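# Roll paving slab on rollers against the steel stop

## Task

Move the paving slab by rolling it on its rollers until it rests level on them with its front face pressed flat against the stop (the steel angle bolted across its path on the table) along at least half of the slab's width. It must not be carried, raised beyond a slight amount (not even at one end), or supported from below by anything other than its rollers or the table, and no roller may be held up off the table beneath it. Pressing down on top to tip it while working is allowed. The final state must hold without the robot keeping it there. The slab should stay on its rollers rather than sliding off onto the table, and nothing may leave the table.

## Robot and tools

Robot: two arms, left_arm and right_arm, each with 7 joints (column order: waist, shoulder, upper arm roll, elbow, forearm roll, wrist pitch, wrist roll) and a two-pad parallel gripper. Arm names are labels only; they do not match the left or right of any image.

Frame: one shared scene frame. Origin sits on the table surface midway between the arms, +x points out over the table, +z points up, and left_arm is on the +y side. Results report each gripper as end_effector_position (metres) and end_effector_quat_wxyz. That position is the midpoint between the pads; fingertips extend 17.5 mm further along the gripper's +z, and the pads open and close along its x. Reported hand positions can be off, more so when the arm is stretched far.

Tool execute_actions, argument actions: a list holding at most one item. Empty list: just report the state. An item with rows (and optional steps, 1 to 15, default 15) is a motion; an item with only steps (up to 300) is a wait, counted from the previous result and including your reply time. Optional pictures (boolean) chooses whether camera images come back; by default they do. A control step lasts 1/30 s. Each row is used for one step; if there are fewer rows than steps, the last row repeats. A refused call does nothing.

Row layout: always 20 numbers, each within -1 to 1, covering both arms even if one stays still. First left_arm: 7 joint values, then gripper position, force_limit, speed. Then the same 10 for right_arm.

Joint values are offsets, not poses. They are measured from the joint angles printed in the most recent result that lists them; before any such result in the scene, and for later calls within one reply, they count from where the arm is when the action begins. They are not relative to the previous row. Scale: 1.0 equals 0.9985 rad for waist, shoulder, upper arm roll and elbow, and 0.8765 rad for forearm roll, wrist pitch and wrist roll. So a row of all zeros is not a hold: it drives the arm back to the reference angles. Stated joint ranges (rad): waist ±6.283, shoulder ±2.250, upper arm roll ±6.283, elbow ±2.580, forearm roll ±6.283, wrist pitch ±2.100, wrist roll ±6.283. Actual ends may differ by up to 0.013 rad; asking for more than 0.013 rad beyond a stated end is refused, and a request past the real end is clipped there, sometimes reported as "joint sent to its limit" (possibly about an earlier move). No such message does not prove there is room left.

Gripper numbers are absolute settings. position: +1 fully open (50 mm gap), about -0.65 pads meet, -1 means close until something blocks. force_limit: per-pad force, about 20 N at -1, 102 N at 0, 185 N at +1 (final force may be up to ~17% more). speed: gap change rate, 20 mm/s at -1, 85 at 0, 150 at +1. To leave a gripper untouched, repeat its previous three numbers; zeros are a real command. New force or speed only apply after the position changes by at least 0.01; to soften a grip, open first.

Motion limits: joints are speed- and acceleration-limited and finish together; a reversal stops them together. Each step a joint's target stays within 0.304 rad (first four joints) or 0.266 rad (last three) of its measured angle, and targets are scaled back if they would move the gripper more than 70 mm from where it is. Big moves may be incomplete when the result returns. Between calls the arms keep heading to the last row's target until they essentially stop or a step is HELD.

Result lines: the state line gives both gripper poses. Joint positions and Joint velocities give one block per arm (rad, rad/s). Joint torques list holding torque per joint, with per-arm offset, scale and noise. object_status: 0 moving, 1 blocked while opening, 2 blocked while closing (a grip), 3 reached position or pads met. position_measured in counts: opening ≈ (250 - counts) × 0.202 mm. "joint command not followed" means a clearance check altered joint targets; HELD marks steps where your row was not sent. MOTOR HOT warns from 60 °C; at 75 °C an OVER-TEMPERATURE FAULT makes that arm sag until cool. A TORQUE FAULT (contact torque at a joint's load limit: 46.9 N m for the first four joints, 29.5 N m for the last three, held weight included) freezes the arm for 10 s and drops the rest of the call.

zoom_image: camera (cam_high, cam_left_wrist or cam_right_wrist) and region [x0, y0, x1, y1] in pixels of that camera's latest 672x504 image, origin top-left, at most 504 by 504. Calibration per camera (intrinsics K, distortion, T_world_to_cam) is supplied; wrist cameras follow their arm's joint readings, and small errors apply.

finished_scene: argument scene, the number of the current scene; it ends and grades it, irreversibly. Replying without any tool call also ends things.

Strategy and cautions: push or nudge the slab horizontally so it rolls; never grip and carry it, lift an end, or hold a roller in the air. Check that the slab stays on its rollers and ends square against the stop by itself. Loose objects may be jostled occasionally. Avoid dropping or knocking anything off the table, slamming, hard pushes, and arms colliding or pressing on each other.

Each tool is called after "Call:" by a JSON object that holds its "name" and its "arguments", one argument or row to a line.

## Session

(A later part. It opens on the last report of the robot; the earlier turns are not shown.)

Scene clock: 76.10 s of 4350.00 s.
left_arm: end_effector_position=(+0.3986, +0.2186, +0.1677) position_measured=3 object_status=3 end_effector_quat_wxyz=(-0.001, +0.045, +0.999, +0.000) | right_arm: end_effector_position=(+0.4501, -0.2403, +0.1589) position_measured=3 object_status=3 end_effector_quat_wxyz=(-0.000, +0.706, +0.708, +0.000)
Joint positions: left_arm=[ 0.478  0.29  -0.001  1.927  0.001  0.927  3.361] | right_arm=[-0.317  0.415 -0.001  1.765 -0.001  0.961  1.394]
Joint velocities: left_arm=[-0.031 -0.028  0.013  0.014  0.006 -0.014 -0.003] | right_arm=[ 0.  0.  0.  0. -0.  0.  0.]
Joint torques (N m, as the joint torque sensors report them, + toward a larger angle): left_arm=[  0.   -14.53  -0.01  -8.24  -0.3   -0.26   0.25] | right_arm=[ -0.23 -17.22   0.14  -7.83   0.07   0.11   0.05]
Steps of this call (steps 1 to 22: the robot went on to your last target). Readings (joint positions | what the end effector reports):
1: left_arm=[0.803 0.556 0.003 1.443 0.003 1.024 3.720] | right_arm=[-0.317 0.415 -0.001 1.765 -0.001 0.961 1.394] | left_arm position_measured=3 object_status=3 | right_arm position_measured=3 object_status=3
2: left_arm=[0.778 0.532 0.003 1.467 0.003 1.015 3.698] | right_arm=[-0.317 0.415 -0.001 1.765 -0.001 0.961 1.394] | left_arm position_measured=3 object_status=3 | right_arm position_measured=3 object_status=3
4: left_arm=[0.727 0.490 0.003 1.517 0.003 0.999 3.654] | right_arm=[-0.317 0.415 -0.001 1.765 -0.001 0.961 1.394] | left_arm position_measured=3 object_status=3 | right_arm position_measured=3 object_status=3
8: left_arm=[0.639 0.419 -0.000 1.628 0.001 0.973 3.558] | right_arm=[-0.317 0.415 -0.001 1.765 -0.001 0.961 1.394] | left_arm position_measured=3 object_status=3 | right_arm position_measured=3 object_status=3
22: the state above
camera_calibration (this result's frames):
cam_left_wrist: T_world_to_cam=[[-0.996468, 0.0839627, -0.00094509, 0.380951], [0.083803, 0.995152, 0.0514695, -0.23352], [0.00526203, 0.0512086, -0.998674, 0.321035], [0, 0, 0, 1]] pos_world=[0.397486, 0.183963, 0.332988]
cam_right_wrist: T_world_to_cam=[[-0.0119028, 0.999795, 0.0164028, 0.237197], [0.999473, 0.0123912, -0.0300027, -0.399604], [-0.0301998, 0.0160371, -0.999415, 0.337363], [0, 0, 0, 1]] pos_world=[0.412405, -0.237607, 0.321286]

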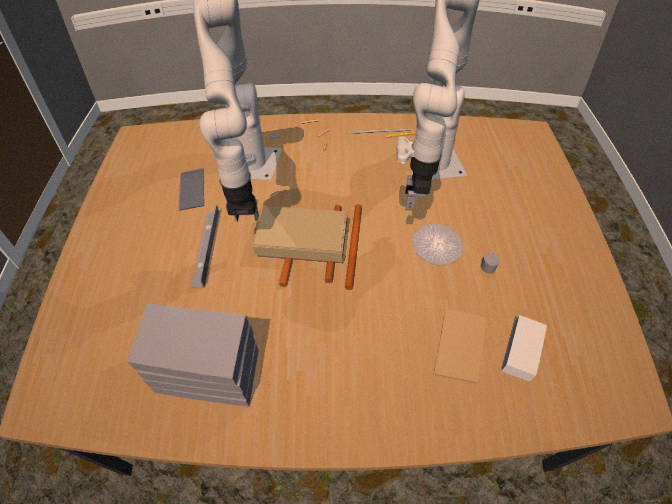

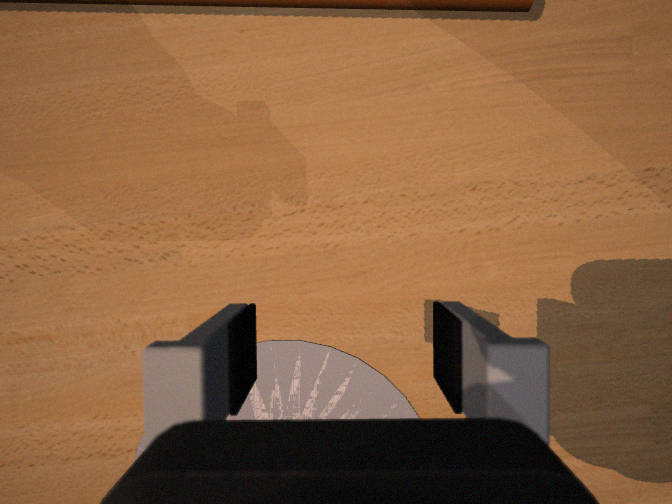

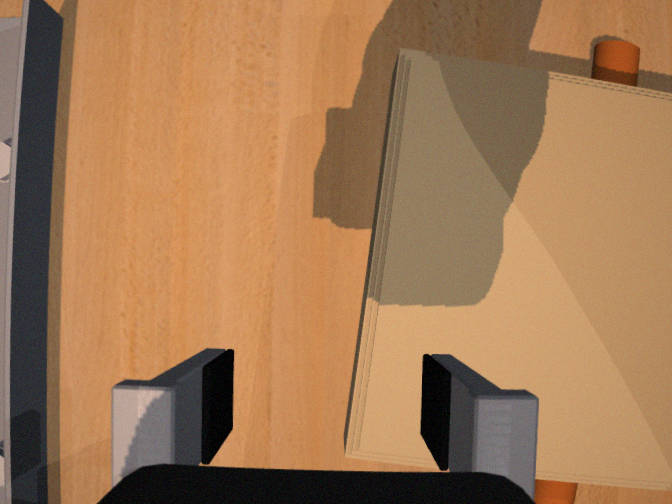

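Call:
{"name": "execute_actions", "arguments": {
  "actions": [
    {"rows":[[0,0,0,0,0,0,0,1,-0.2,0.5,-0.2,0.2,0,-0.40,0,0.18,-0.285,0.6,-0.2,0.5]],"steps":15}
  ],
  "pictures": false
}}

Scene clock: 79.90 s of 4350.00 s.
left_arm: end_effector_position=(+0.3986, +0.2186, +0.1678) position_measured=3 object_status=3 end_effector_quat_wxyz=(-0.001, +0.045, +0.999, +0.000) | right_arm: end_effector_position=(+0.5338, -0.1244, +0.1706) position_measured=63 object_status=3 end_effector_quat_wxyz=(+0.006, +0.723, +0.691, +0.017)
Joint positions: left_arm=[ 0.478  0.29  -0.001  1.927  0.001  0.927  3.361] | right_arm=[-0.499  0.597 -0.002  1.402 -0.001  1.106  1.164]
Joint velocities: left_arm=[ 0.     0.     0.     0.    -0.001  0.001  0.   ] | right_arm=[-0.24   0.224 -0.016 -0.582 -0.006  0.199 -0.324]
Joint torques (N m, as the joint torque sensors report them, + toward a larger angle): left_arm=[ -0.02 -14.14   0.14  -7.96  -0.06  -0.11   0.06] | right_arm=[  1.75 -22.25   1.53  -7.73   0.04   0.39   0.16]
Steps of this call (steps 1 to 30: the robot went on to your last target; steps 31 to 90: nothing new was sent; then 0.30 s passed at rest; steps 91 to 105: all 15 steps of this action). Readings (joint positions | what the end effector reports):
91: left_arm=[0.476 0.287 -0.000 1.927 0.001 0.927 3.361] | right_arm=[-0.318 0.416 -0.001 1.764 -0.000 0.962 1.394] | left_arm position_measured=3 object_status=3 | right_arm position_measured=17 object_status=0
92: left_arm=[0.478 0.289 -0.001 1.927 0.001 0.927 3.361] | right_arm=[-0.322 0.421 -0.000 1.759 0.000 0.965 1.390] | left_arm position_measured=3 object_status=3 | right_arm position_measured=37 object_status=0
94: left_arm=[0.478 0.290 -0.000 1.927 0.001 0.927 3.361] | right_arm=[-0.342 0.441 0.001 1.732 0.000 0.979 1.368] | left_arm position_measured=3 object_status=3 | right_arm position_measured=62 object_status=0
98: left_arm=[0.478 0.290 -0.001 1.927 0.001 0.927 3.361] | right_arm=[-0.408 0.508 -0.001 1.616 -0.001 1.032 1.283] | left_arm position_measured=3 object_status=3 | right_arm position_measured=63 object_status=0
105: the state above

Call:
{"name": "execute_actions", "arguments": {
  "actions": [
    {"rows":[[0,0,0,0,0,0,0,1,-0.2,0.5,-0.217,0.17,0,-0.30,0,0.12,-0.308,0.6,-0.2,0.5],[0,0,0,0,0,0,0,1,-0.2,0.5,-0.217,0.17,0,-0.30,0,0.12,-0.308,0.6,-0.2,0.5],[0,0,0,0,0,0,0,1,-0.2,0.5,-0.217,0.17,0,-0.30,0,0.12,-0.308,0.6,-0.2,0.5],[0,0,0,0,0,0,0,1,-0.2,0.5,-0.217,0.17,0,-0.30,0,0.12,-0.308,0.6,-0.2,0.5],[0,0,0,0,0,0,0,1,-0.2,0.5,-0.217,0.20,0,-0.36,0,0.14,-0.308,0.6,-0.2,0.5],[0,0,0,0,0,0,0,1,-0.2,0.5,-0.217,0.20,0,-0.36,0,0.14,-0.308,0.6,-0.2,0.5],[0,0,0,0,0,0,0,1,-0.2,0.5,-0.217,0.20,0,-0.36,0,0.14,-0.308,0.6,-0.2,0.5],[0,0,0,0,0,0,0,1,-0.2,0.5,-0.217,0.24,0,-0.43,0,0.17,-0.308,0.6,-0.2,0.5],[0,0,0,0,0,0,0,1,-0.2,0.5,-0.217,0.24,0,-0.43,0,0.17,-0.308,0.6,-0.2,0.5],[0,0,0,0,0,0,0,1,-0.2,0.5,-0.217,0.24,0,-0.43,0,0.17,-0.308,0.6,-0.2,0.5],[0,0,0,0,0,0,0,1,-0.2,0.5,-0.217,0.292,0,-0.43,0,0.199,-0.308,0.6,-0.2,0.5]],"steps":15}
  ],
  "pictures": false
}}

Call:
{"name": "execute_actions", "arguments": {
  "actions": [
    {"steps":14}
  ]
}}

Scene clock: 83.63 s of 4350.00 s.
left_arm: end_effector_position=(+0.3986, +0.2186, +0.1678) position_measured=3 object_status=3 end_effector_quat_wxyz=(-0.001, +0.045, +0.999, +0.000) | right_arm: end_effector_position=(+0.5667, +0.0252, +0.1409) position_measured=63 object_status=3 end_effector_quat_wxyz=(-0.000, +0.740, +0.672, +0.012)
Joint positions: left_arm=[ 0.478  0.29  -0.001  1.927  0.001  0.927  3.361] | right_arm=[-0.701  0.854 -0.003  1.004 -0.002  1.261  0.909]
Joint velocities: left_arm=[-0.     0.    -0.    -0.     0.001  0.002  0.   ] | right_arm=[-0.211  0.506 -0.017 -0.495 -0.007  0.319 -0.274]
Joint torques (N m, as the joint torque sensors report them, + toward a larger angle): left_arm=[  0.04 -14.04   0.26  -7.71   0.09  -0.16   0.25] | right_arm=[  2.6  -31.72   1.63  -9.99   0.37   0.04   0.4 ]
Steps of this call (steps 1 to 30: the robot went on to your last target; steps 31 to 90: nothing new was sent; then 0.23 s passed at rest; steps 91 to 105: all 15 steps of this action). Readings (joint positions | what the end effector reports):
91: left_arm=[0.478 0.290 -0.001 1.927 0.001 0.927 3.361] | right_arm=[-0.518 0.616 -0.001 1.365 -0.000 1.119 1.144] | left_arm position_measured=3 object_status=3 | right_arm position_measured=63 object_status=3
92: left_arm=[0.478 0.290 -0.001 1.927 0.001 0.927 3.361] | right_arm=[-0.522 0.620 0.000 1.359 0.000 1.122 1.139] | left_arm position_measured=3 object_status=3 | right_arm position_measured=63 object_status=3
94: left_arm=[0.478 0.290 -0.001 1.927 0.001 0.927 3.361] | right_arm=[-0.544 0.637 0.002 1.332 0.001 1.131 1.114] | left_arm position_measured=3 object_status=3 | right_arm position_measured=63 object_status=3
98: left_arm=[0.478 0.290 -0.001 1.927 0.001 0.927 3.361] | right_arm=[-0.615 0.702 -0.001 1.220 -0.001 1.169 1.023] | left_arm position_measured=3 object_status=3 | right_arm position_measured=63 object_status=3
105: the state above

Scene clock: 84.10 s of 4350.00 s.
left_arm: end_effector_position=(+0.3986, +0.2186, +0.1678) position_measured=3 object_status=3 end_effector_quat_wxyz=(-0.001, +0.045, +0.999, +0.000) | right_arm: end_effector_position=(+0.5641, +0.0333, +0.1292) position_measured=63 object_status=3 end_effector_quat_wxyz=(-0.001, +0.741, +0.672, +0.001)
Joint positions: left_arm=[ 0.478  0.29  -0.001  1.927  0.001  0.927  3.361] | right_arm=[-0.716  0.889 -0.002  0.972 -0.001  1.28   0.894]
Joint velocities: left_arm=[ 0.    -0.     0.    -0.001 -0.001  0.002  0.001] | right_arm=[-0.002  0.003  0.001 -0.     0.     0.001  0.   ]
Joint torques (N m, as the joint torque sensors report them, + toward a larger angle): left_arm=[ -0.05 -14.01   0.42  -8.01  -0.14  -0.11   0.01] | right_arm=[  0.18 -26.49  -0.32  -9.53  -0.28   0.09   0.06]
Steps of this call (steps 1 to 14: the robot went on to your last target). Readings (joint positions | what the end effector reports):
1: left_arm=[0.478 0.290 -0.001 1.927 0.001 0.927 3.361] | right_arm=[-0.707 0.868 -0.004 0.990 -0.002 1.270 0.902] | left_arm position_measured=3 object_status=3 | right_arm position_measured=63 object_status=3
2: left_arm=[0.478 0.290 -0.001 1.927 0.001 0.927 3.361] | right_arm=[-0.711 0.877 -0.004 0.981 -0.002 1.276 0.897] | left_arm position_measured=3 object_status=3 | right_arm position_measured=63 object_status=3
4: left_arm=[0.478 0.290 -0.001 1.927 0.001 0.927 3.361] | right_arm=[-0.714 0.882 -0.004 0.976 -0.002 1.279 0.894] | left_arm position_measured=3 object_status=3 | right_arm position_measured=63 object_status=3
8: left_arm=[0.478 0.290 -0.001 1.927 0.001 0.927 3.361] | right_arm=[-0.715 0.887 -0.002 0.973 -0.001 1.280 0.894] | left_arm position_measured=3 object_status=3 | right_arm position_measured=63 object_status=3
14: the state above
camera_calibration (this result's frames):
cam_left_wrist: T_world_to_cam=[[-0.99647, 0.0839431, -0.000962383, 0.380966], [0.0837825, 0.995154, 0.0514643, -0.233518], [0.00527779, 0.051202, -0.998674, 0.321035], [0, 0, 0, 1]] pos_world=[0.397491, 0.183969, 0.332994]
cam_right_wrist: T_world_to_cam=[[0.0892505, 0.995847, 0.0179658, -0.0916518], [0.995571, -0.0886619, -0.0312537, -0.512091], [-0.029531, 0.0206756, -0.99935, 0.306229], [0, 0, 0, 1]] pos_world=[0.527047, 0.0395367, 0.291672]

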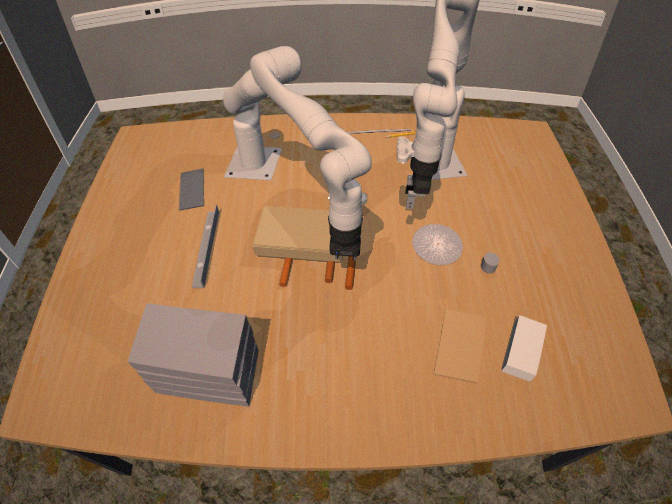

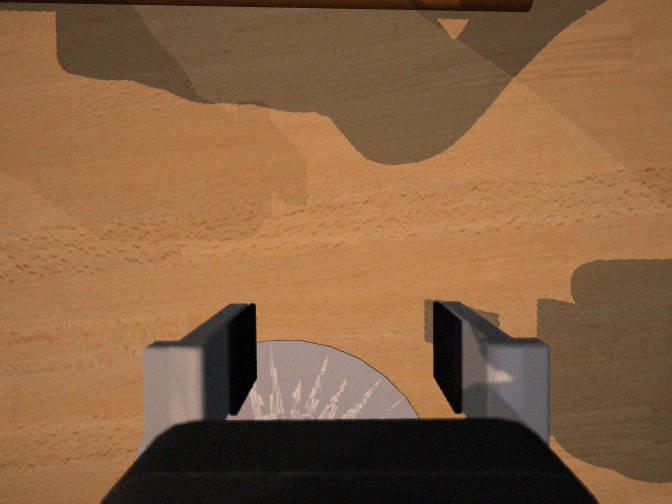

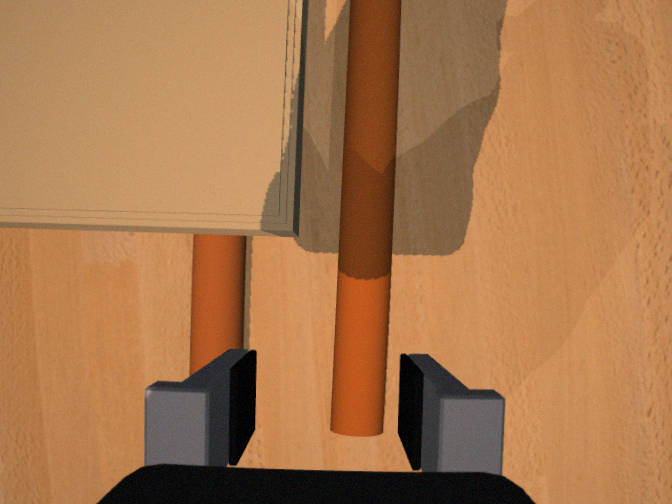

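Call:
{"name": "execute_actions", "arguments": {
  "actions": [
    {"rows":[[0,0,0,0,0,0,0,1,-0.2,0.5,-0.021,0.085,0,0.018,0,-0.117,-0.058,0.6,-0.2,0.5]],"steps":13}
  ]
}}

Scene clock: 91.23 s of 4350.00 s.
left_arm: end_effector_position=(+0.3986, +0.2186, +0.1678) position_measured=3 object_status=3 end_effector_quat_wxyz=(-0.001, +0.045, +0.999, +0.000) | right_arm: end_effector_position=(+0.5660, +0.0511, +0.0707) position_measured=63 object_status=3 end_effector_quat_wxyz=(-0.001, +0.751, +0.660, +0.001)
Joint positions: left_arm=[ 0.478  0.29  -0.001  1.927  0.001  0.927  3.361] | right_arm=[-0.736  0.973 -0.002  0.991 -0.001  1.177  0.843]
Joint velocities: left_arm=[ 0.    -0.    -0.001  0.001  0.001 -0.001 -0.   ] | right_arm=[-0.001  0.008  0.001 -0.003 -0.     0.001  0.   ]
Joint torques (N m, as the joint torque sensors report them, + toward a larger angle): left_arm=[  0.05 -14.47  -0.32  -7.88  -0.19  -0.04   0.09] | right_arm=[  0.37 -27.39  -0.13  -9.52  -0.27  -0.02  -0.05]
Steps of this call (steps 1 to 30: the robot went on to your last target; steps 31 to 90: nothing new was sent; then 3.70 s passed at rest; steps 91 to 103: all 13 steps of this action). Readings (joint positions | what the end effector reports):
91: left_arm=[0.478 0.290 -0.001 1.927 0.001 0.927 3.361] | right_arm=[-0.716 0.890 -0.002 0.972 -0.001 1.279 0.893] | left_arm position_measured=3 object_status=3 | right_arm position_measured=63 object_status=3
92: left_arm=[0.478 0.290 -0.001 1.927 0.001 0.927 3.361] | right_arm=[-0.717 0.896 -0.002 0.972 -0.001 1.273 0.890] | left_arm position_measured=3 object_status=3 | right_arm position_measured=63 object_status=3
94: left_arm=[0.478 0.290 -0.001 1.927 0.001 0.927 3.361] | right_arm=[-0.724 0.924 -0.001 0.977 -0.000 1.241 0.875] | left_arm position_measured=3 object_status=3 | right_arm position_measured=63 object_status=3
98: left_arm=[0.478 0.290 -0.001 1.927 0.001 0.927 3.361] | right_arm=[-0.736 0.970 -0.004 0.992 -0.002 1.180 0.844] | left_arm position_measured=3 object_status=3 | right_arm position_measured=63 object_status=3
103: the state above
camera_calibration (this result's frames):
cam_left_wrist: T_world_to_cam=[[-0.99647, 0.0839432, -0.000964861, 0.380967], [0.0837825, 0.995154, 0.0514635, -0.233517], [0.0052802, 0.051201, -0.998674, 0.321035], [0, 0, 0, 1]] pos_world=[0.397492, 0.183969, 0.332994]
cam_right_wrist: T_world_to_cam=[[0.119415, 0.992677, 0.01821, -0.125429], [0.99243, -0.118815, -0.0310791, -0.510964], [-0.0286879, 0.0217835, -0.999351, 0.246831], [0, 0, 0, 1]] pos_world=[0.529155, 0.0584236, 0.233074]

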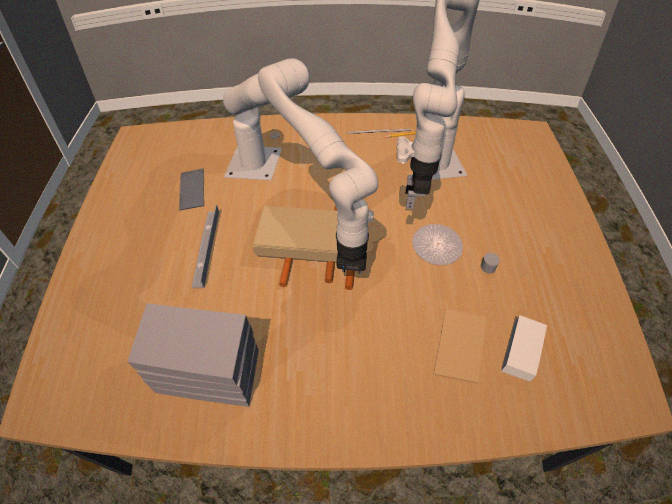

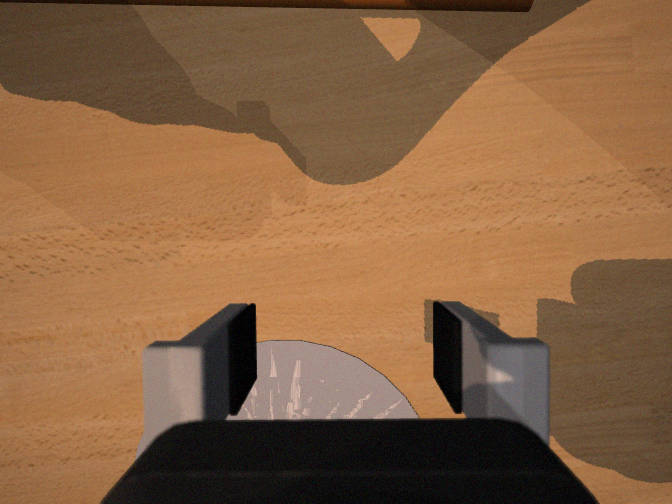

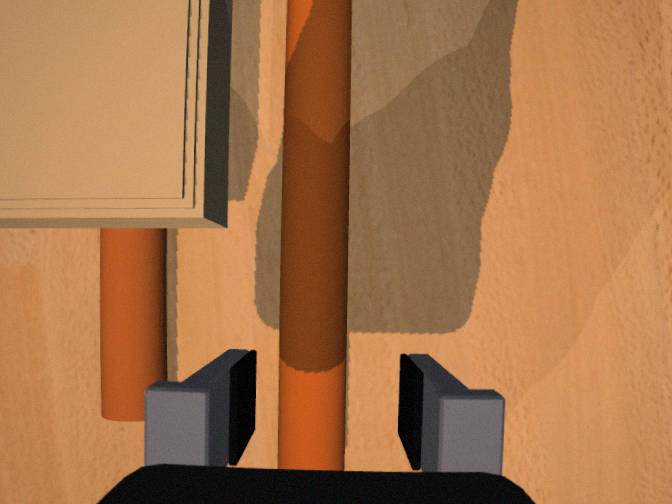

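Call:
{"name": "execute_actions", "arguments": {
  "actions": [
    {"rows":[[0,0,0,0,0,0,0,1,-0.2,0.5,0.0066,-0.007,0,0.015,0,-0.009,0,0.6,-0.2,0.5],[0,0,0,0,0,0,0,1,-0.2,0.5,0.0066,-0.007,0,0.015,0,-0.009,0,0.6,-0.2,0.5],[0,0,0,0,0,0,0,1,-0.2,0.5,0.0066,-0.007,0,0.015,0,-0.009,0,0.6,-0.2,0.5],[0,0,0,0,0,0,0,1,-0.2,0.5,0.0066,0.0505,0,0.055,0,-0.12,0,0.6,-0.2,0.5]],"steps":15}
  ]
}}

Scene clock: 94.67 s of 4350.00 s.
left_arm: end_effector_position=(+0.3986, +0.2186, +0.1678) position_measured=3 object_status=3 end_effector_quat_wxyz=(-0.001, +0.045, +0.999, +0.000) | right_arm: end_effector_position=(+0.5660, +0.0462, +0.0232) position_measured=63 object_status=3 end_effector_quat_wxyz=(-0.001, +0.753, +0.658, +0.001)
Joint positions: left_arm=[ 0.478  0.29  -0.001  1.927  0.001  0.927  3.361] | right_arm=[-0.73   1.022 -0.002  1.046 -0.001  1.072  0.843]
Joint velocities: left_arm=[ 0.    -0.    -0.001 -0.     0.     0.    -0.   ] | right_arm=[ 0.001  0.004 -0.    -0.003  0.     0.     0.   ]
Joint torques (N m, as the joint torque sensors report them, + toward a larger angle): left_arm=[  0.09 -13.88  -0.08  -7.57   0.04  -0.21   0.18] | right_arm=[ -0.26 -27.7    0.29  -8.86  -0.04  -0.11   0.03]
Steps of this call (steps 1 to 15: the robot went on to your last target; steps 16 to 88: nothing new was sent; steps 89 to 103: all 15 steps of this action). Readings (joint positions | what the end effector reports):
89: left_arm=[0.478 0.290 -0.001 1.927 0.001 0.927 3.361] | right_arm=[-0.736 0.973 -0.003 0.991 -0.001 1.177 0.843] | left_arm position_measured=3 object_status=3 | right_arm position_measured=63 object_status=3
90: left_arm=[0.478 0.290 -0.001 1.927 0.001 0.927 3.361] | right_arm=[-0.734 0.969 -0.003 0.997 -0.001 1.174 0.843] | left_arm position_measured=3 object_status=3 | right_arm position_measured=63 object_status=3
92: left_arm=[0.478 0.290 -0.001 1.927 0.001 0.927 3.361] | right_arm=[-0.730 0.967 -0.002 1.005 -0.001 1.169 0.843] | left_arm position_measured=3 object_status=3 | right_arm position_measured=63 object_status=3
96: left_arm=[0.478 0.290 -0.001 1.927 0.001 0.927 3.361] | right_arm=[-0.730 1.010 -0.002 1.036 -0.001 1.095 0.843] | left_arm position_measured=3 object_status=3 | right_arm position_measured=63 object_status=3
103: the state above
camera_calibration (this result's frames):
cam_left_wrist: T_world_to_cam=[[-0.99647, 0.0839436, -0.000967227, 0.380969], [0.0837828, 0.995154, 0.051463, -0.233517], [0.00528252, 0.0512003, -0.998674, 0.321034], [0, 0, 0, 1]] pos_world=[0.397493, 0.183968, 0.332994]
cam_right_wrist: T_world_to_cam=[[0.126115, 0.991846, 0.0183645, -0.123469], [0.99161, -0.125513, -0.0309264, -0.512219], [-0.0283692, 0.0221107, -0.999353, 0.199328], [0, 0, 0, 1]] pos_world=[0.529147, 0.0537648, 0.185625]

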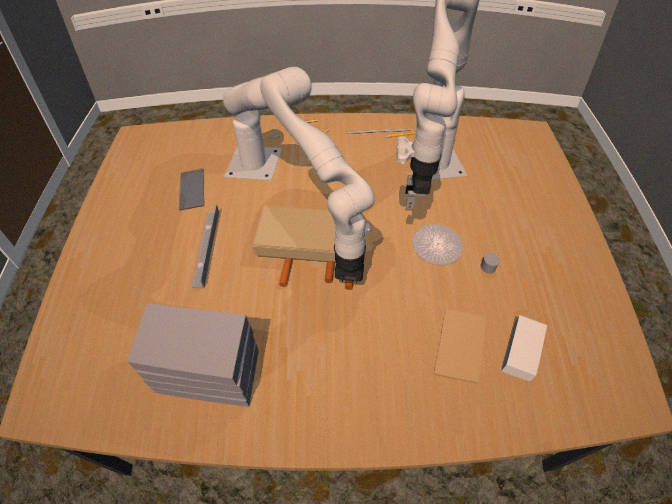

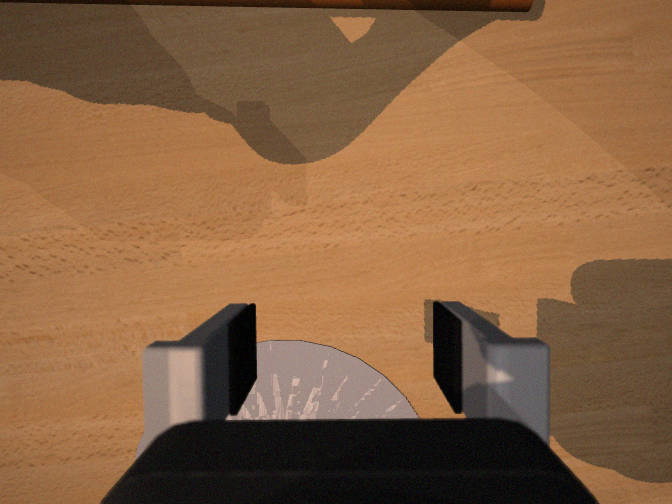

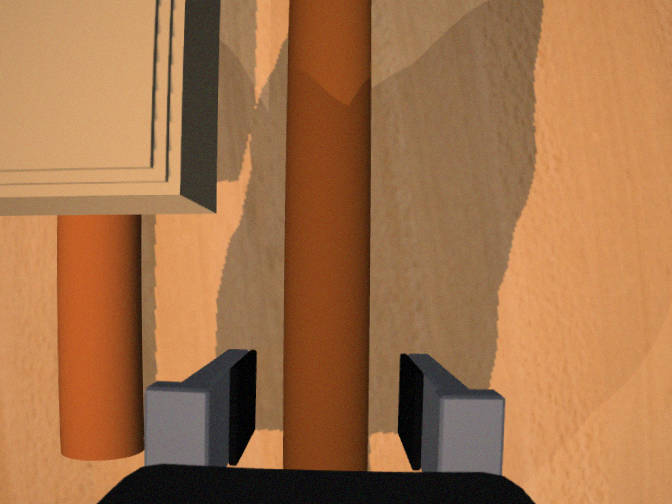

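Call:
{"name": "execute_actions", "arguments": {
  "actions": []
}}

Scene clock: 101.27 s of 4350.00 s.
left_arm: end_effector_position=(+0.3986, +0.2186, +0.1678) position_measured=3 object_status=3 end_effector_quat_wxyz=(-0.001, +0.045, +0.999, +0.000) | right_arm: end_effector_position=(+0.5659, +0.0462, +0.0230) position_measured=63 object_status=3 end_effector_quat_wxyz=(-0.001, +0.753, +0.658, +0.001)
Joint positions: left_arm=[ 0.478  0.29  -0.001  1.927  0.001  0.927  3.361] | right_arm=[-0.73   1.023 -0.002  1.046 -0.001  1.072  0.843]
Joint velocities: left_arm=[-0.    -0.    -0.001  0.     0.001 -0.001  0.001] | right_arm=[-0.  0.  0.  0.  0. -0. -0.]
Joint torques (N m, as the joint torque sensors report them, + toward a larger angle): left_arm=[  0.05 -14.29   0.26  -7.43  -0.18  -0.36   0.06] | right_arm=[ -0.03 -27.75   0.46  -8.54  -0.17   0.12   0.1 ]
Steps of this call (steps 1 to 15: the robot went on to your last target; steps 16 to 90: nothing new was sent; then 3.60 s passed at rest). Readings (joint positions | what the end effector reports):
1: left_arm=[0.478 0.290 -0.001 1.927 0.001 0.927 3.361] | right_arm=[-0.730 1.023 -0.002 1.046 -0.001 1.072 0.843] | left_arm position_measured=3 object_status=3 | right_arm position_measured=63 object_status=3
2: left_arm=[0.478 0.290 -0.001 1.927 0.001 0.927 3.361] | right_arm=[-0.730 1.023 -0.002 1.046 -0.001 1.072 0.843] | left_arm position_measured=3 object_status=3 | right_arm position_measured=63 object_status=3
4: left_arm=[0.478 0.290 -0.001 1.927 0.001 0.927 3.361] | right_arm=[-0.730 1.023 -0.002 1.046 -0.001 1.072 0.843] | left_arm position_measured=3 object_status=3 | right_arm position_measured=63 object_status=3
8: left_arm=[0.478 0.290 -0.001 1.927 0.001 0.927 3.361] | right_arm=[-0.730 1.023 -0.002 1.046 -0.001 1.072 0.843] | left_arm position_measured=3 object_status=3 | right_arm position_measured=63 object_status=3
90: the state above
All arms were judged still, so your last target was given up. Only a new action makes them travel on or press farther. Fingers that are still opening or closing keep moving.
camera_calibration (this result's frames):
cam_left_wrist: T_world_to_cam=[[-0.99647, 0.0839435, -0.000967091, 0.380969], [0.0837828, 0.995154, 0.0514628, -0.233517], [0.00528237, 0.0512001, -0.998674, 0.321034], [0, 0, 0, 1]] pos_world=[0.397493, 0.183968, 0.332994]
cam_right_wrist: T_world_to_cam=[[0.126149, 0.991846, 0.0181251, -0.123418], [0.991597, -0.125547, -0.031211, -0.512164], [-0.0286809, 0.02191, -0.999348, 0.199257], [0, 0, 0, 1]] pos_world=[0.529145, 0.0537458, 0.185379]

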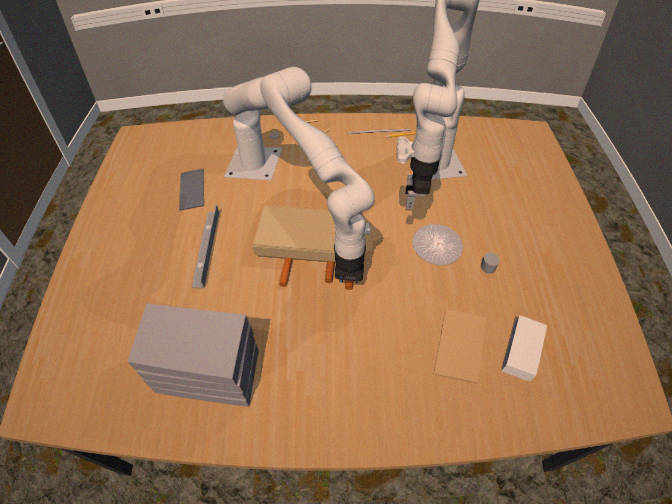

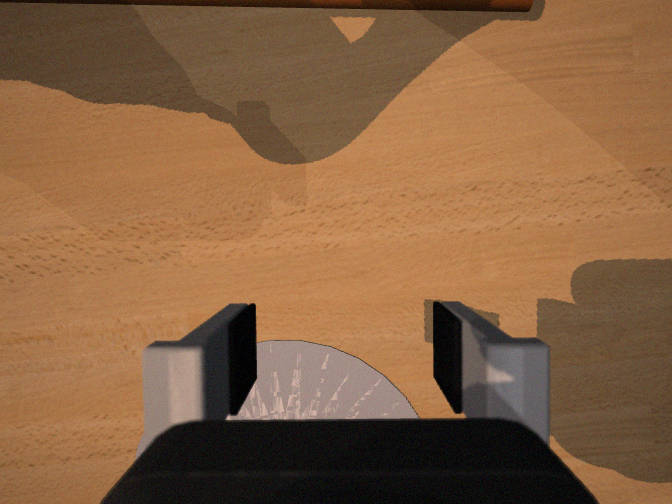

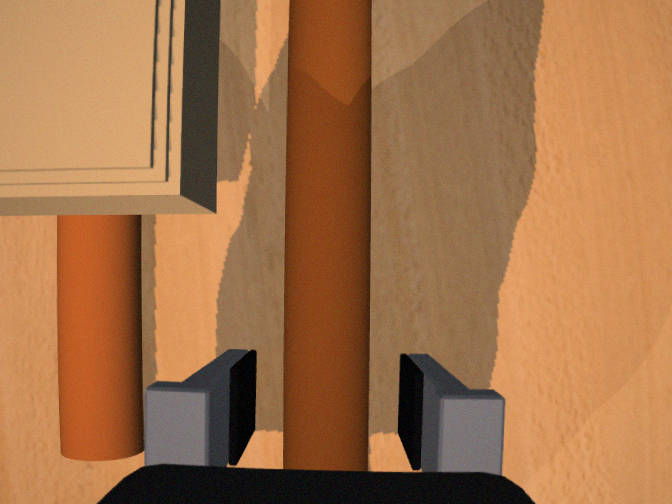

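Call:
{"name": "execute_actions", "arguments": {
  "actions": [
    {"rows":[[0,0,0,0,0,0,0,1,-0.2,0.5,0,0,0,0,0,0,0,-1,0.2,0.5]],"steps":12}
  ],
  "pictures": false
}}

Scene clock: 103.40 s of 4350.00 s.
left_arm: end_effector_position=(+0.3986, +0.2186, +0.1678) position_measured=3 object_status=3 end_effector_quat_wxyz=(-0.001, +0.045, +0.999, +0.000) | right_arm: end_effector_position=(+0.5659, +0.0461, +0.0230) position_measured=152 object_status=2 end_effector_quat_wxyz=(-0.001, +0.753, +0.658, +0.001)
Joint positions: left_arm=[ 0.478  0.29  -0.001  1.927  0.001  0.927  3.361] | right_arm=[-0.73   1.023 -0.002  1.046 -0.001  1.072  0.843]
Joint velocities: left_arm=[ 0.     0.    -0.    -0.    -0.001 -0.001  0.001] | right_arm=[ 0.  0.  0.  0.  0. -0. -0.]
Joint torques (N m, as the joint torque sensors report them, + toward a larger angle): left_arm=[  0.27 -14.18   0.39  -7.97  -0.14  -0.01   0.09] | right_arm=[ -0.04 -27.88   0.38  -8.48  -0.22   0.     0.1 ]
Steps of this call (steps 1 to 52: nothing new was sent; steps 53 to 64: all 12 steps of this action). Readings (joint positions | what the end effector reports):
53: left_arm=[0.478 0.290 -0.001 1.927 0.001 0.927 3.361] | right_arm=[-0.730 1.023 -0.002 1.046 -0.001 1.072 0.843] | left_arm position_measured=3 object_status=3 | right_arm position_measured=77 object_status=0
54: left_arm=[0.478 0.290 -0.001 1.927 0.001 0.927 3.361] | right_arm=[-0.730 1.023 -0.002 1.046 -0.001 1.072 0.843] | left_arm position_measured=3 object_status=3 | right_arm position_measured=96 object_status=0
56: left_arm=[0.478 0.290 -0.001 1.927 0.001 0.927 3.361] | right_arm=[-0.730 1.023 -0.002 1.046 -0.001 1.072 0.843] | left_arm position_measured=3 object_status=3 | right_arm position_measured=135 object_status=0
60: left_arm=[0.478 0.290 -0.001 1.927 0.001 0.927 3.361] | right_arm=[-0.730 1.023 -0.002 1.046 -0.001 1.072 0.843] | left_arm position_measured=3 object_status=3 | right_arm position_measured=152 object_status=0
64: the state above

Call:
{"name": "execute_actions", "arguments": {
  "actions": [
    {"rows":[[0,0,0,0,0,0,0,1,-0.2,0.5,0,-0.122,0,-0.135,0,0.29,0,-1,0.2,0.5]],"steps":15}
  ]
}}

Scene clock: 106.20 s of 4350.00 s.
left_arm: end_effector_position=(+0.3986, +0.2186, +0.1678) position_measured=3 object_status=3 end_effector_quat_wxyz=(-0.001, +0.045, +0.999, +0.000) | right_arm: end_effector_position=(+0.5665, +0.0464, +0.1398) position_measured=152 object_status=2 end_effector_quat_wxyz=(-0.001, +0.753, +0.658, +0.002)
Joint positions: left_arm=[ 0.478  0.29  -0.001  1.927  0.001  0.927  3.361] | right_arm=[-0.73   0.902 -0.002  0.91  -0.001  1.327  0.843]
Joint velocities: left_arm=[-0.    -0.    -0.     0.    -0.001  0.    -0.   ] | right_arm=[-0.    -0.003  0.     0.005 -0.     0.001 -0.   ]
Joint torques (N m, as the joint torque sensors report them, + toward a larger angle): left_arm=[  0.25 -13.82   0.23  -7.95  -0.04  -0.09   0.06] | right_arm=[  0.1  -28.12  -0.1  -10.29  -0.23  -0.21  -0.03]
Steps of this call (steps 1 to 15: the robot went on to your last target; steps 16 to 69: nothing new was sent; steps 70 to 84: all 15 steps of this action). Readings (joint positions | what the end effector reports):
70: left_arm=[0.478 0.290 -0.001 1.927 0.001 0.927 3.361] | right_arm=[-0.730 1.022 -0.002 1.045 -0.001 1.074 0.843] | left_arm position_measured=3 object_status=3 | right_arm position_measured=152 object_status=2
71: left_arm=[0.478 0.290 -0.001 1.927 0.001 0.927 3.361] | right_arm=[-0.730 1.017 -0.002 1.041 -0.001 1.083 0.843] | left_arm position_measured=3 object_status=3 | right_arm position_measured=152 object_status=2
73: left_arm=[0.478 0.290 -0.001 1.927 0.001 0.927 3.361] | right_arm=[-0.730 0.993 -0.003 1.016 -0.001 1.134 0.843] | left_arm position_measured=3 object_status=3 | right_arm position_measured=152 object_status=2
77: left_arm=[0.478 0.290 -0.001 1.927 0.001 0.927 3.361] | right_arm=[-0.730 0.924 -0.002 0.936 -0.001 1.278 0.843] | left_arm position_measured=3 object_status=3 | right_arm position_measured=152 object_status=2
84: the state above
camera_calibration (this result's frames):
cam_left_wrist: T_world_to_cam=[[-0.99647, 0.0839431, -0.000971319, 0.380973], [0.0837821, 0.995154, 0.0514614, -0.233515], [0.00528644, 0.0511983, -0.998675, 0.321033], [0, 0, 0, 1]] pos_world=[0.397495, 0.183967, 0.332995]
cam_right_wrist: T_world_to_cam=[[0.125695, 0.991877, 0.0194944, -0.125742], [0.991708, -0.125095, -0.0294398, -0.509379], [-0.026762, 0.0230332, -0.999376, 0.314883], [0, 0, 0, 1]] pos_world=[0.529387, 0.0537472, 0.302142]

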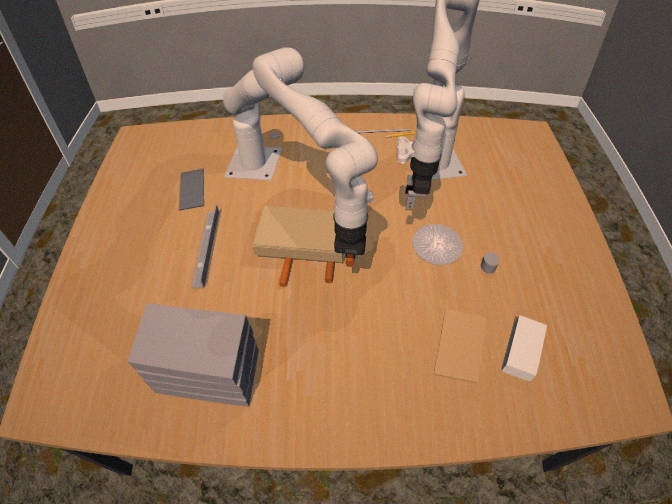

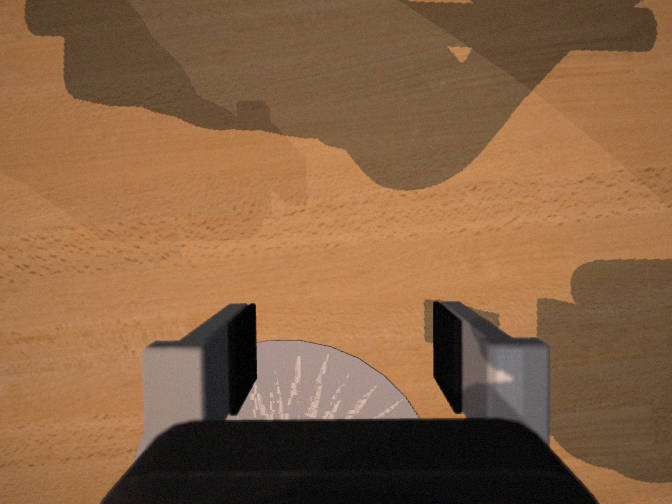

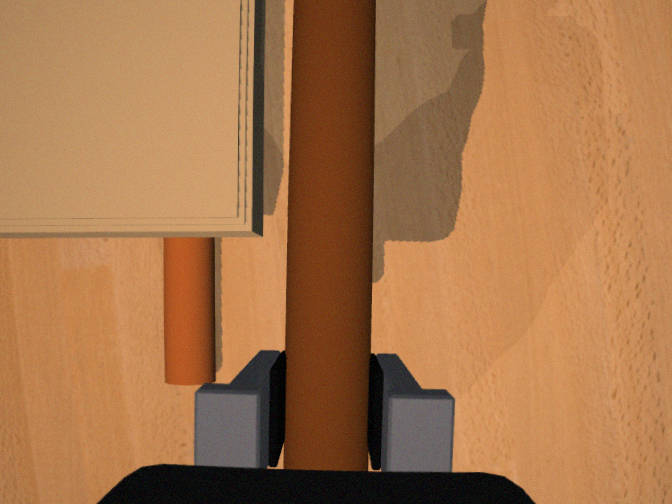

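Call:
{"name": "execute_actions", "arguments": {
  "actions": [
    {"rows":[[0,0,0,0,0,0,0,1,-0.2,0.5,0.488,-0.233,0,0.47,0,-0.27,0.62,-1,0.2,0.5]],"steps":15}
  ],
  "pictures": false
}}

Call:
{"name": "execute_actions", "arguments": {
  "actions": [
    {"steps":15}
  ]
}}

Scene clock: 111.40 s of 4350.00 s.
left_arm: end_effector_position=(+0.3986, +0.2186, +0.1678) position_measured=3 object_status=3 end_effector_quat_wxyz=(-0.001, +0.045, +0.999, +0.000) | right_arm: end_effector_position=(+0.5964, -0.1408, +0.1499) position_measured=152 object_status=2 end_effector_quat_wxyz=(+0.006, +0.763, +0.646, +0.018)
Joint positions: left_arm=[ 0.478  0.29  -0.001  1.927  0.001  0.927  3.361] | right_arm=[-0.43   0.741 -0.003  1.201 -0.001  1.163  1.111]
Joint velocities: left_arm=[ 0.     0.    -0.    -0.001  0.     0.001 -0.   ] | right_arm=[ 0.724 -0.274  0.007  0.685  0.002 -0.283  0.849]
Joint torques (N m, as the joint torque sensors report them, + toward a larger angle): left_arm=[  0.2  -14.09   0.61  -7.8   -0.09  -0.06   0.16] | right_arm=[ -0.21 -25.98  -0.19  -9.36  -0.32   0.17  -0.02]
Steps of this call (steps 1 to 15: the robot went on to your last target; steps 16 to 90: nothing new was sent; then 1.70 s passed at rest; steps 91 to 105: all 15 steps of this action). Readings (joint positions | what the end effector reports):
91: left_arm=[0.478 0.290 -0.001 1.927 0.001 0.927 3.361] | right_arm=[-0.728 0.900 -0.003 0.912 -0.001 1.326 0.844] | left_arm position_measured=3 object_status=3 | right_arm position_measured=152 object_status=2
92: left_arm=[0.478 0.290 -0.001 1.927 0.001 0.927 3.361] | right_arm=[-0.723 0.895 -0.005 0.918 -0.002 1.321 0.848] | left_arm position_measured=3 object_status=3 | right_arm position_measured=152 object_status=2
94: left_arm=[0.478 0.290 -0.001 1.927 0.001 0.927 3.361] | right_arm=[-0.695 0.872 -0.007 0.946 -0.003 1.301 0.871] | left_arm position_measured=3 object_status=3 | right_arm position_measured=152 object_status=2
98: left_arm=[0.478 0.290 -0.001 1.927 0.001 0.927 3.361] | right_arm=[-0.598 0.810 -0.004 1.038 -0.001 1.237 0.954] | left_arm position_measured=3 object_status=3 | right_arm position_measured=152 object_status=2
105: the state above

Scene clock: 111.90 s of 4350.00 s.
left_arm: end_effector_position=(+0.3986, +0.2186, +0.1678) position_measured=3 object_status=3 end_effector_quat_wxyz=(-0.001, +0.045, +0.999, +0.000) | right_arm: end_effector_position=(+0.5656, -0.2565, +0.1388) position_measured=152 object_status=2 end_effector_quat_wxyz=(-0.000, +0.734, +0.679, +0.002)
Joint positions: left_arm=[ 0.478  0.29  -0.001  1.927  0.001  0.927  3.361] | right_arm=[-0.244  0.67  -0.002  1.38  -0.001  1.09   1.386]
Joint velocities: left_arm=[ 0. -0. -0.  0. -0. -0.  0.] | right_arm=[ 0.013 -0.011 -0.     0.     0.002 -0.     0.   ]
Joint torques (N m, as the joint torque sensors report them, + toward a larger angle): left_arm=[  0.37 -14.18   0.03  -7.73  -0.05  -0.12   0.01] | right_arm=[  0.   -23.38   0.03  -9.02  -0.03   0.16   0.03]
Steps of this call (steps 1 to 15: the robot went on to your last target). Readings (joint positions | what the end effector reports):
1: left_arm=[0.478 0.290 -0.001 1.927 0.001 0.927 3.361] | right_arm=[-0.406 0.732 -0.003 1.223 -0.001 1.154 1.141] | left_arm position_measured=3 object_status=3 | right_arm position_measured=152 object_status=2
2: left_arm=[0.478 0.290 -0.001 1.927 0.001 0.927 3.361] | right_arm=[-0.382 0.722 -0.003 1.246 -0.001 1.144 1.175] | left_arm position_measured=3 object_status=3 | right_arm position_measured=152 object_status=2
4: left_arm=[0.478 0.290 -0.001 1.927 0.001 0.927 3.361] | right_arm=[-0.333 0.704 -0.002 1.292 -0.001 1.125 1.248] | left_arm position_measured=3 object_status=3 | right_arm position_measured=152 object_status=2
8: left_arm=[0.478 0.290 -0.001 1.927 0.001 0.927 3.361] | right_arm=[-0.258 0.676 0.001 1.367 0.001 1.095 1.368] | left_arm position_measured=3 object_status=3 | right_arm position_measured=152 object_status=2
15: the state above
camera_calibration (this result's frames):
cam_left_wrist: T_world_to_cam=[[-0.99647, 0.0839429, -0.000973649, 0.380974], [0.0837818, 0.995154, 0.0514605, -0.233515], [0.00528868, 0.0511973, -0.998675, 0.321033], [0, 0, 0, 1]] pos_world=[0.397496, 0.183967, 0.332995]
cam_right_wrist: T_world_to_cam=[[0.0680122, 0.99752, 0.0181296, 0.209083], [0.99732, -0.0674846, -0.028276, -0.53501], [-0.0269824, 0.0200041, -0.999436, 0.320194], [0, 0, 0, 1]] pos_world=[0.527995, -0.251074, 0.301095]

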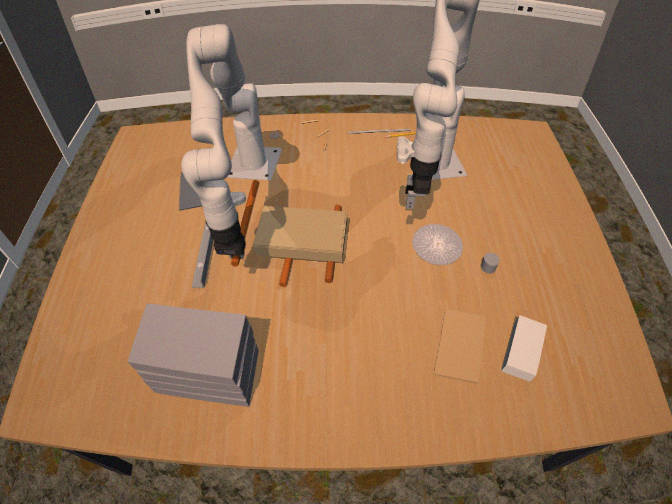

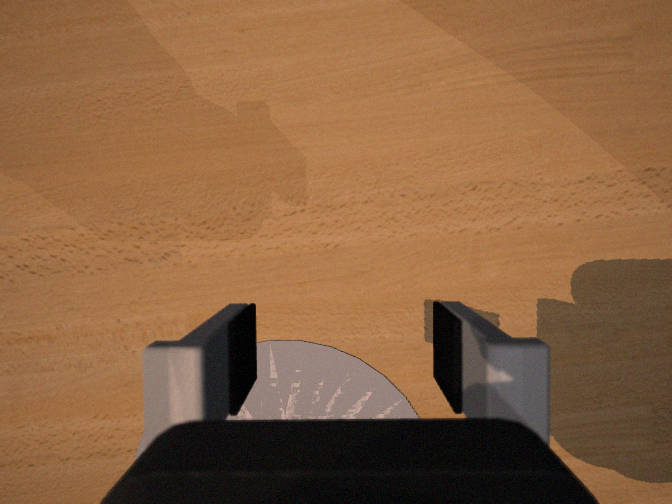

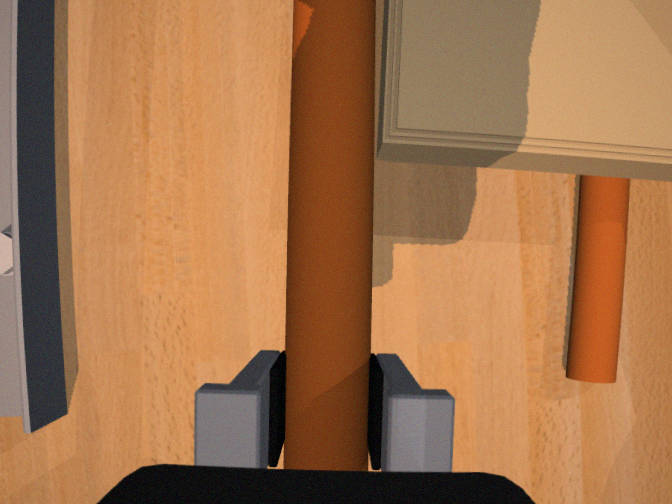

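Call:
{"name": "execute_actions", "arguments": {
  "actions": [
    {"rows":[[0,0,0,0,0,0,0,1,-0.2,0.5,0.003,0.08,0,0.058,0,-0.157,0,-1,0.2,0.5],[0,0,0,0,0,0,0,1,-0.2,0.5,0.005,0.08,0,0.058,0,-0.157,0,-1,0.2,0.5],[0,0,0,0,0,0,0,1,-0.2,0.5,0.005,0.08,0,0.058,0,-0.157,0,-1,0.2,0.5],[0,0,0,0,0,0,0,1,-0.2,0.5,0.005,0.16,0,0.112,0,-0.31,0,-1,0.2,0.5]],"steps":15}
  ]
}}

Scene clock: 120.50 s of 4350.00 s.
left_arm: end_effector_position=(+0.3986, +0.2186, +0.1678) position_measured=3 object_status=3 end_effector_quat_wxyz=(-0.001, +0.045, +0.999, +0.000) | right_arm: end_effector_position=(+0.5662, -0.2590, +0.0244) position_measured=152 object_status=2 end_effector_quat_wxyz=(+0.000, +0.736, +0.677, +0.002)
Joint positions: left_arm=[ 0.478  0.29  -0.001  1.927  0.001  0.927  3.361] | right_arm=[-0.239  0.828 -0.002  1.492 -0.001  0.818  1.386]
Joint velocities: left_arm=[-0.     0.     0.     0.001 -0.     0.001 -0.   ] | right_arm=[ 0.     0.017 -0.    -0.004 -0.    -0.002 -0.   ]
Joint torques (N m, as the joint torque sensors report them, + toward a larger angle): left_arm=[  0.38 -14.39   0.29  -8.06  -0.2   -0.17  -0.22] | right_arm=[ -0.49 -23.78   0.35  -6.8   -0.1    0.    -0.06]
Steps of this call (steps 1 to 15: the robot went on to your last target; steps 16 to 90: nothing new was sent; then 5.10 s passed at rest; steps 91 to 105: all 15 steps of this action). Readings (joint positions | what the end effector reports):
91: left_arm=[0.478 0.290 -0.001 1.927 0.001 0.927 3.361] | right_arm=[-0.242 0.670 -0.002 1.380 -0.001 1.088 1.386] | left_arm position_measured=3 object_status=3 | right_arm position_measured=152 object_status=2
92: left_arm=[0.478 0.290 -0.001 1.927 0.001 0.927 3.361] | right_arm=[-0.242 0.676 -0.002 1.383 -0.001 1.080 1.386] | left_arm position_measured=3 object_status=3 | right_arm position_measured=152 object_status=2
94: left_arm=[0.478 0.290 -0.001 1.927 0.001 0.927 3.361] | right_arm=[-0.241 0.704 -0.002 1.401 -0.001 1.035 1.386] | left_arm position_measured=3 object_status=3 | right_arm position_measured=152 object_status=2
98: left_arm=[0.478 0.290 -0.001 1.927 0.001 0.927 3.361] | right_arm=[-0.240 0.791 -0.002 1.463 -0.001 0.886 1.386] | left_arm position_measured=3 object_status=3 | right_arm position_measured=152 object_status=2
105: the state above
camera_calibration (this result's frames):
cam_left_wrist: T_world_to_cam=[[-0.99647, 0.0839429, -0.000975853, 0.380976], [0.0837817, 0.995155, 0.0514597, -0.233514], [0.00529081, 0.0511963, -0.998675, 0.321032], [0, 0, 0, 1]] pos_world=[0.397497, 0.183967, 0.332995]
cam_right_wrist: T_world_to_cam=[[0.0734025, 0.99713, 0.0185689, 0.210369], [0.996983, -0.0728948, -0.026685, -0.540235], [-0.0252548, 0.0204716, -0.999471, 0.205106], [0, 0, 0, 1]] pos_world=[0.528343, -0.253345, 0.186675]

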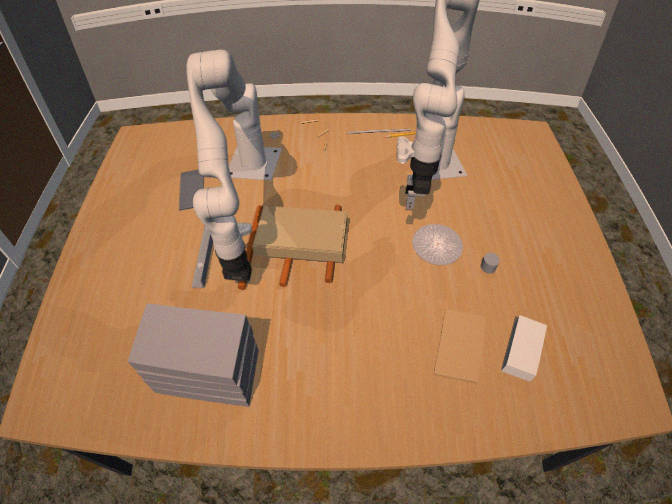

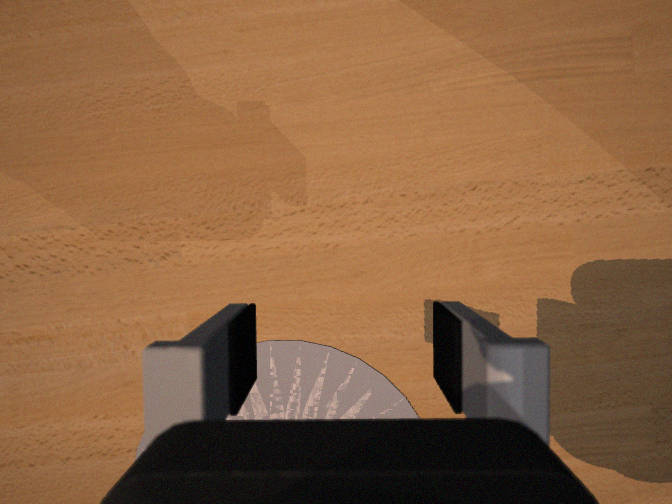

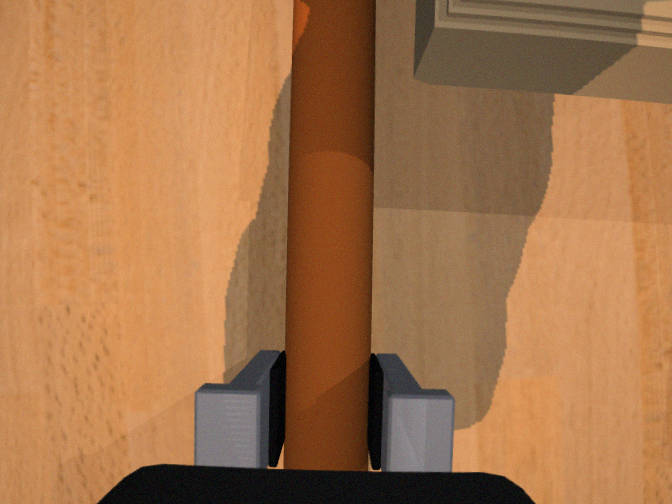

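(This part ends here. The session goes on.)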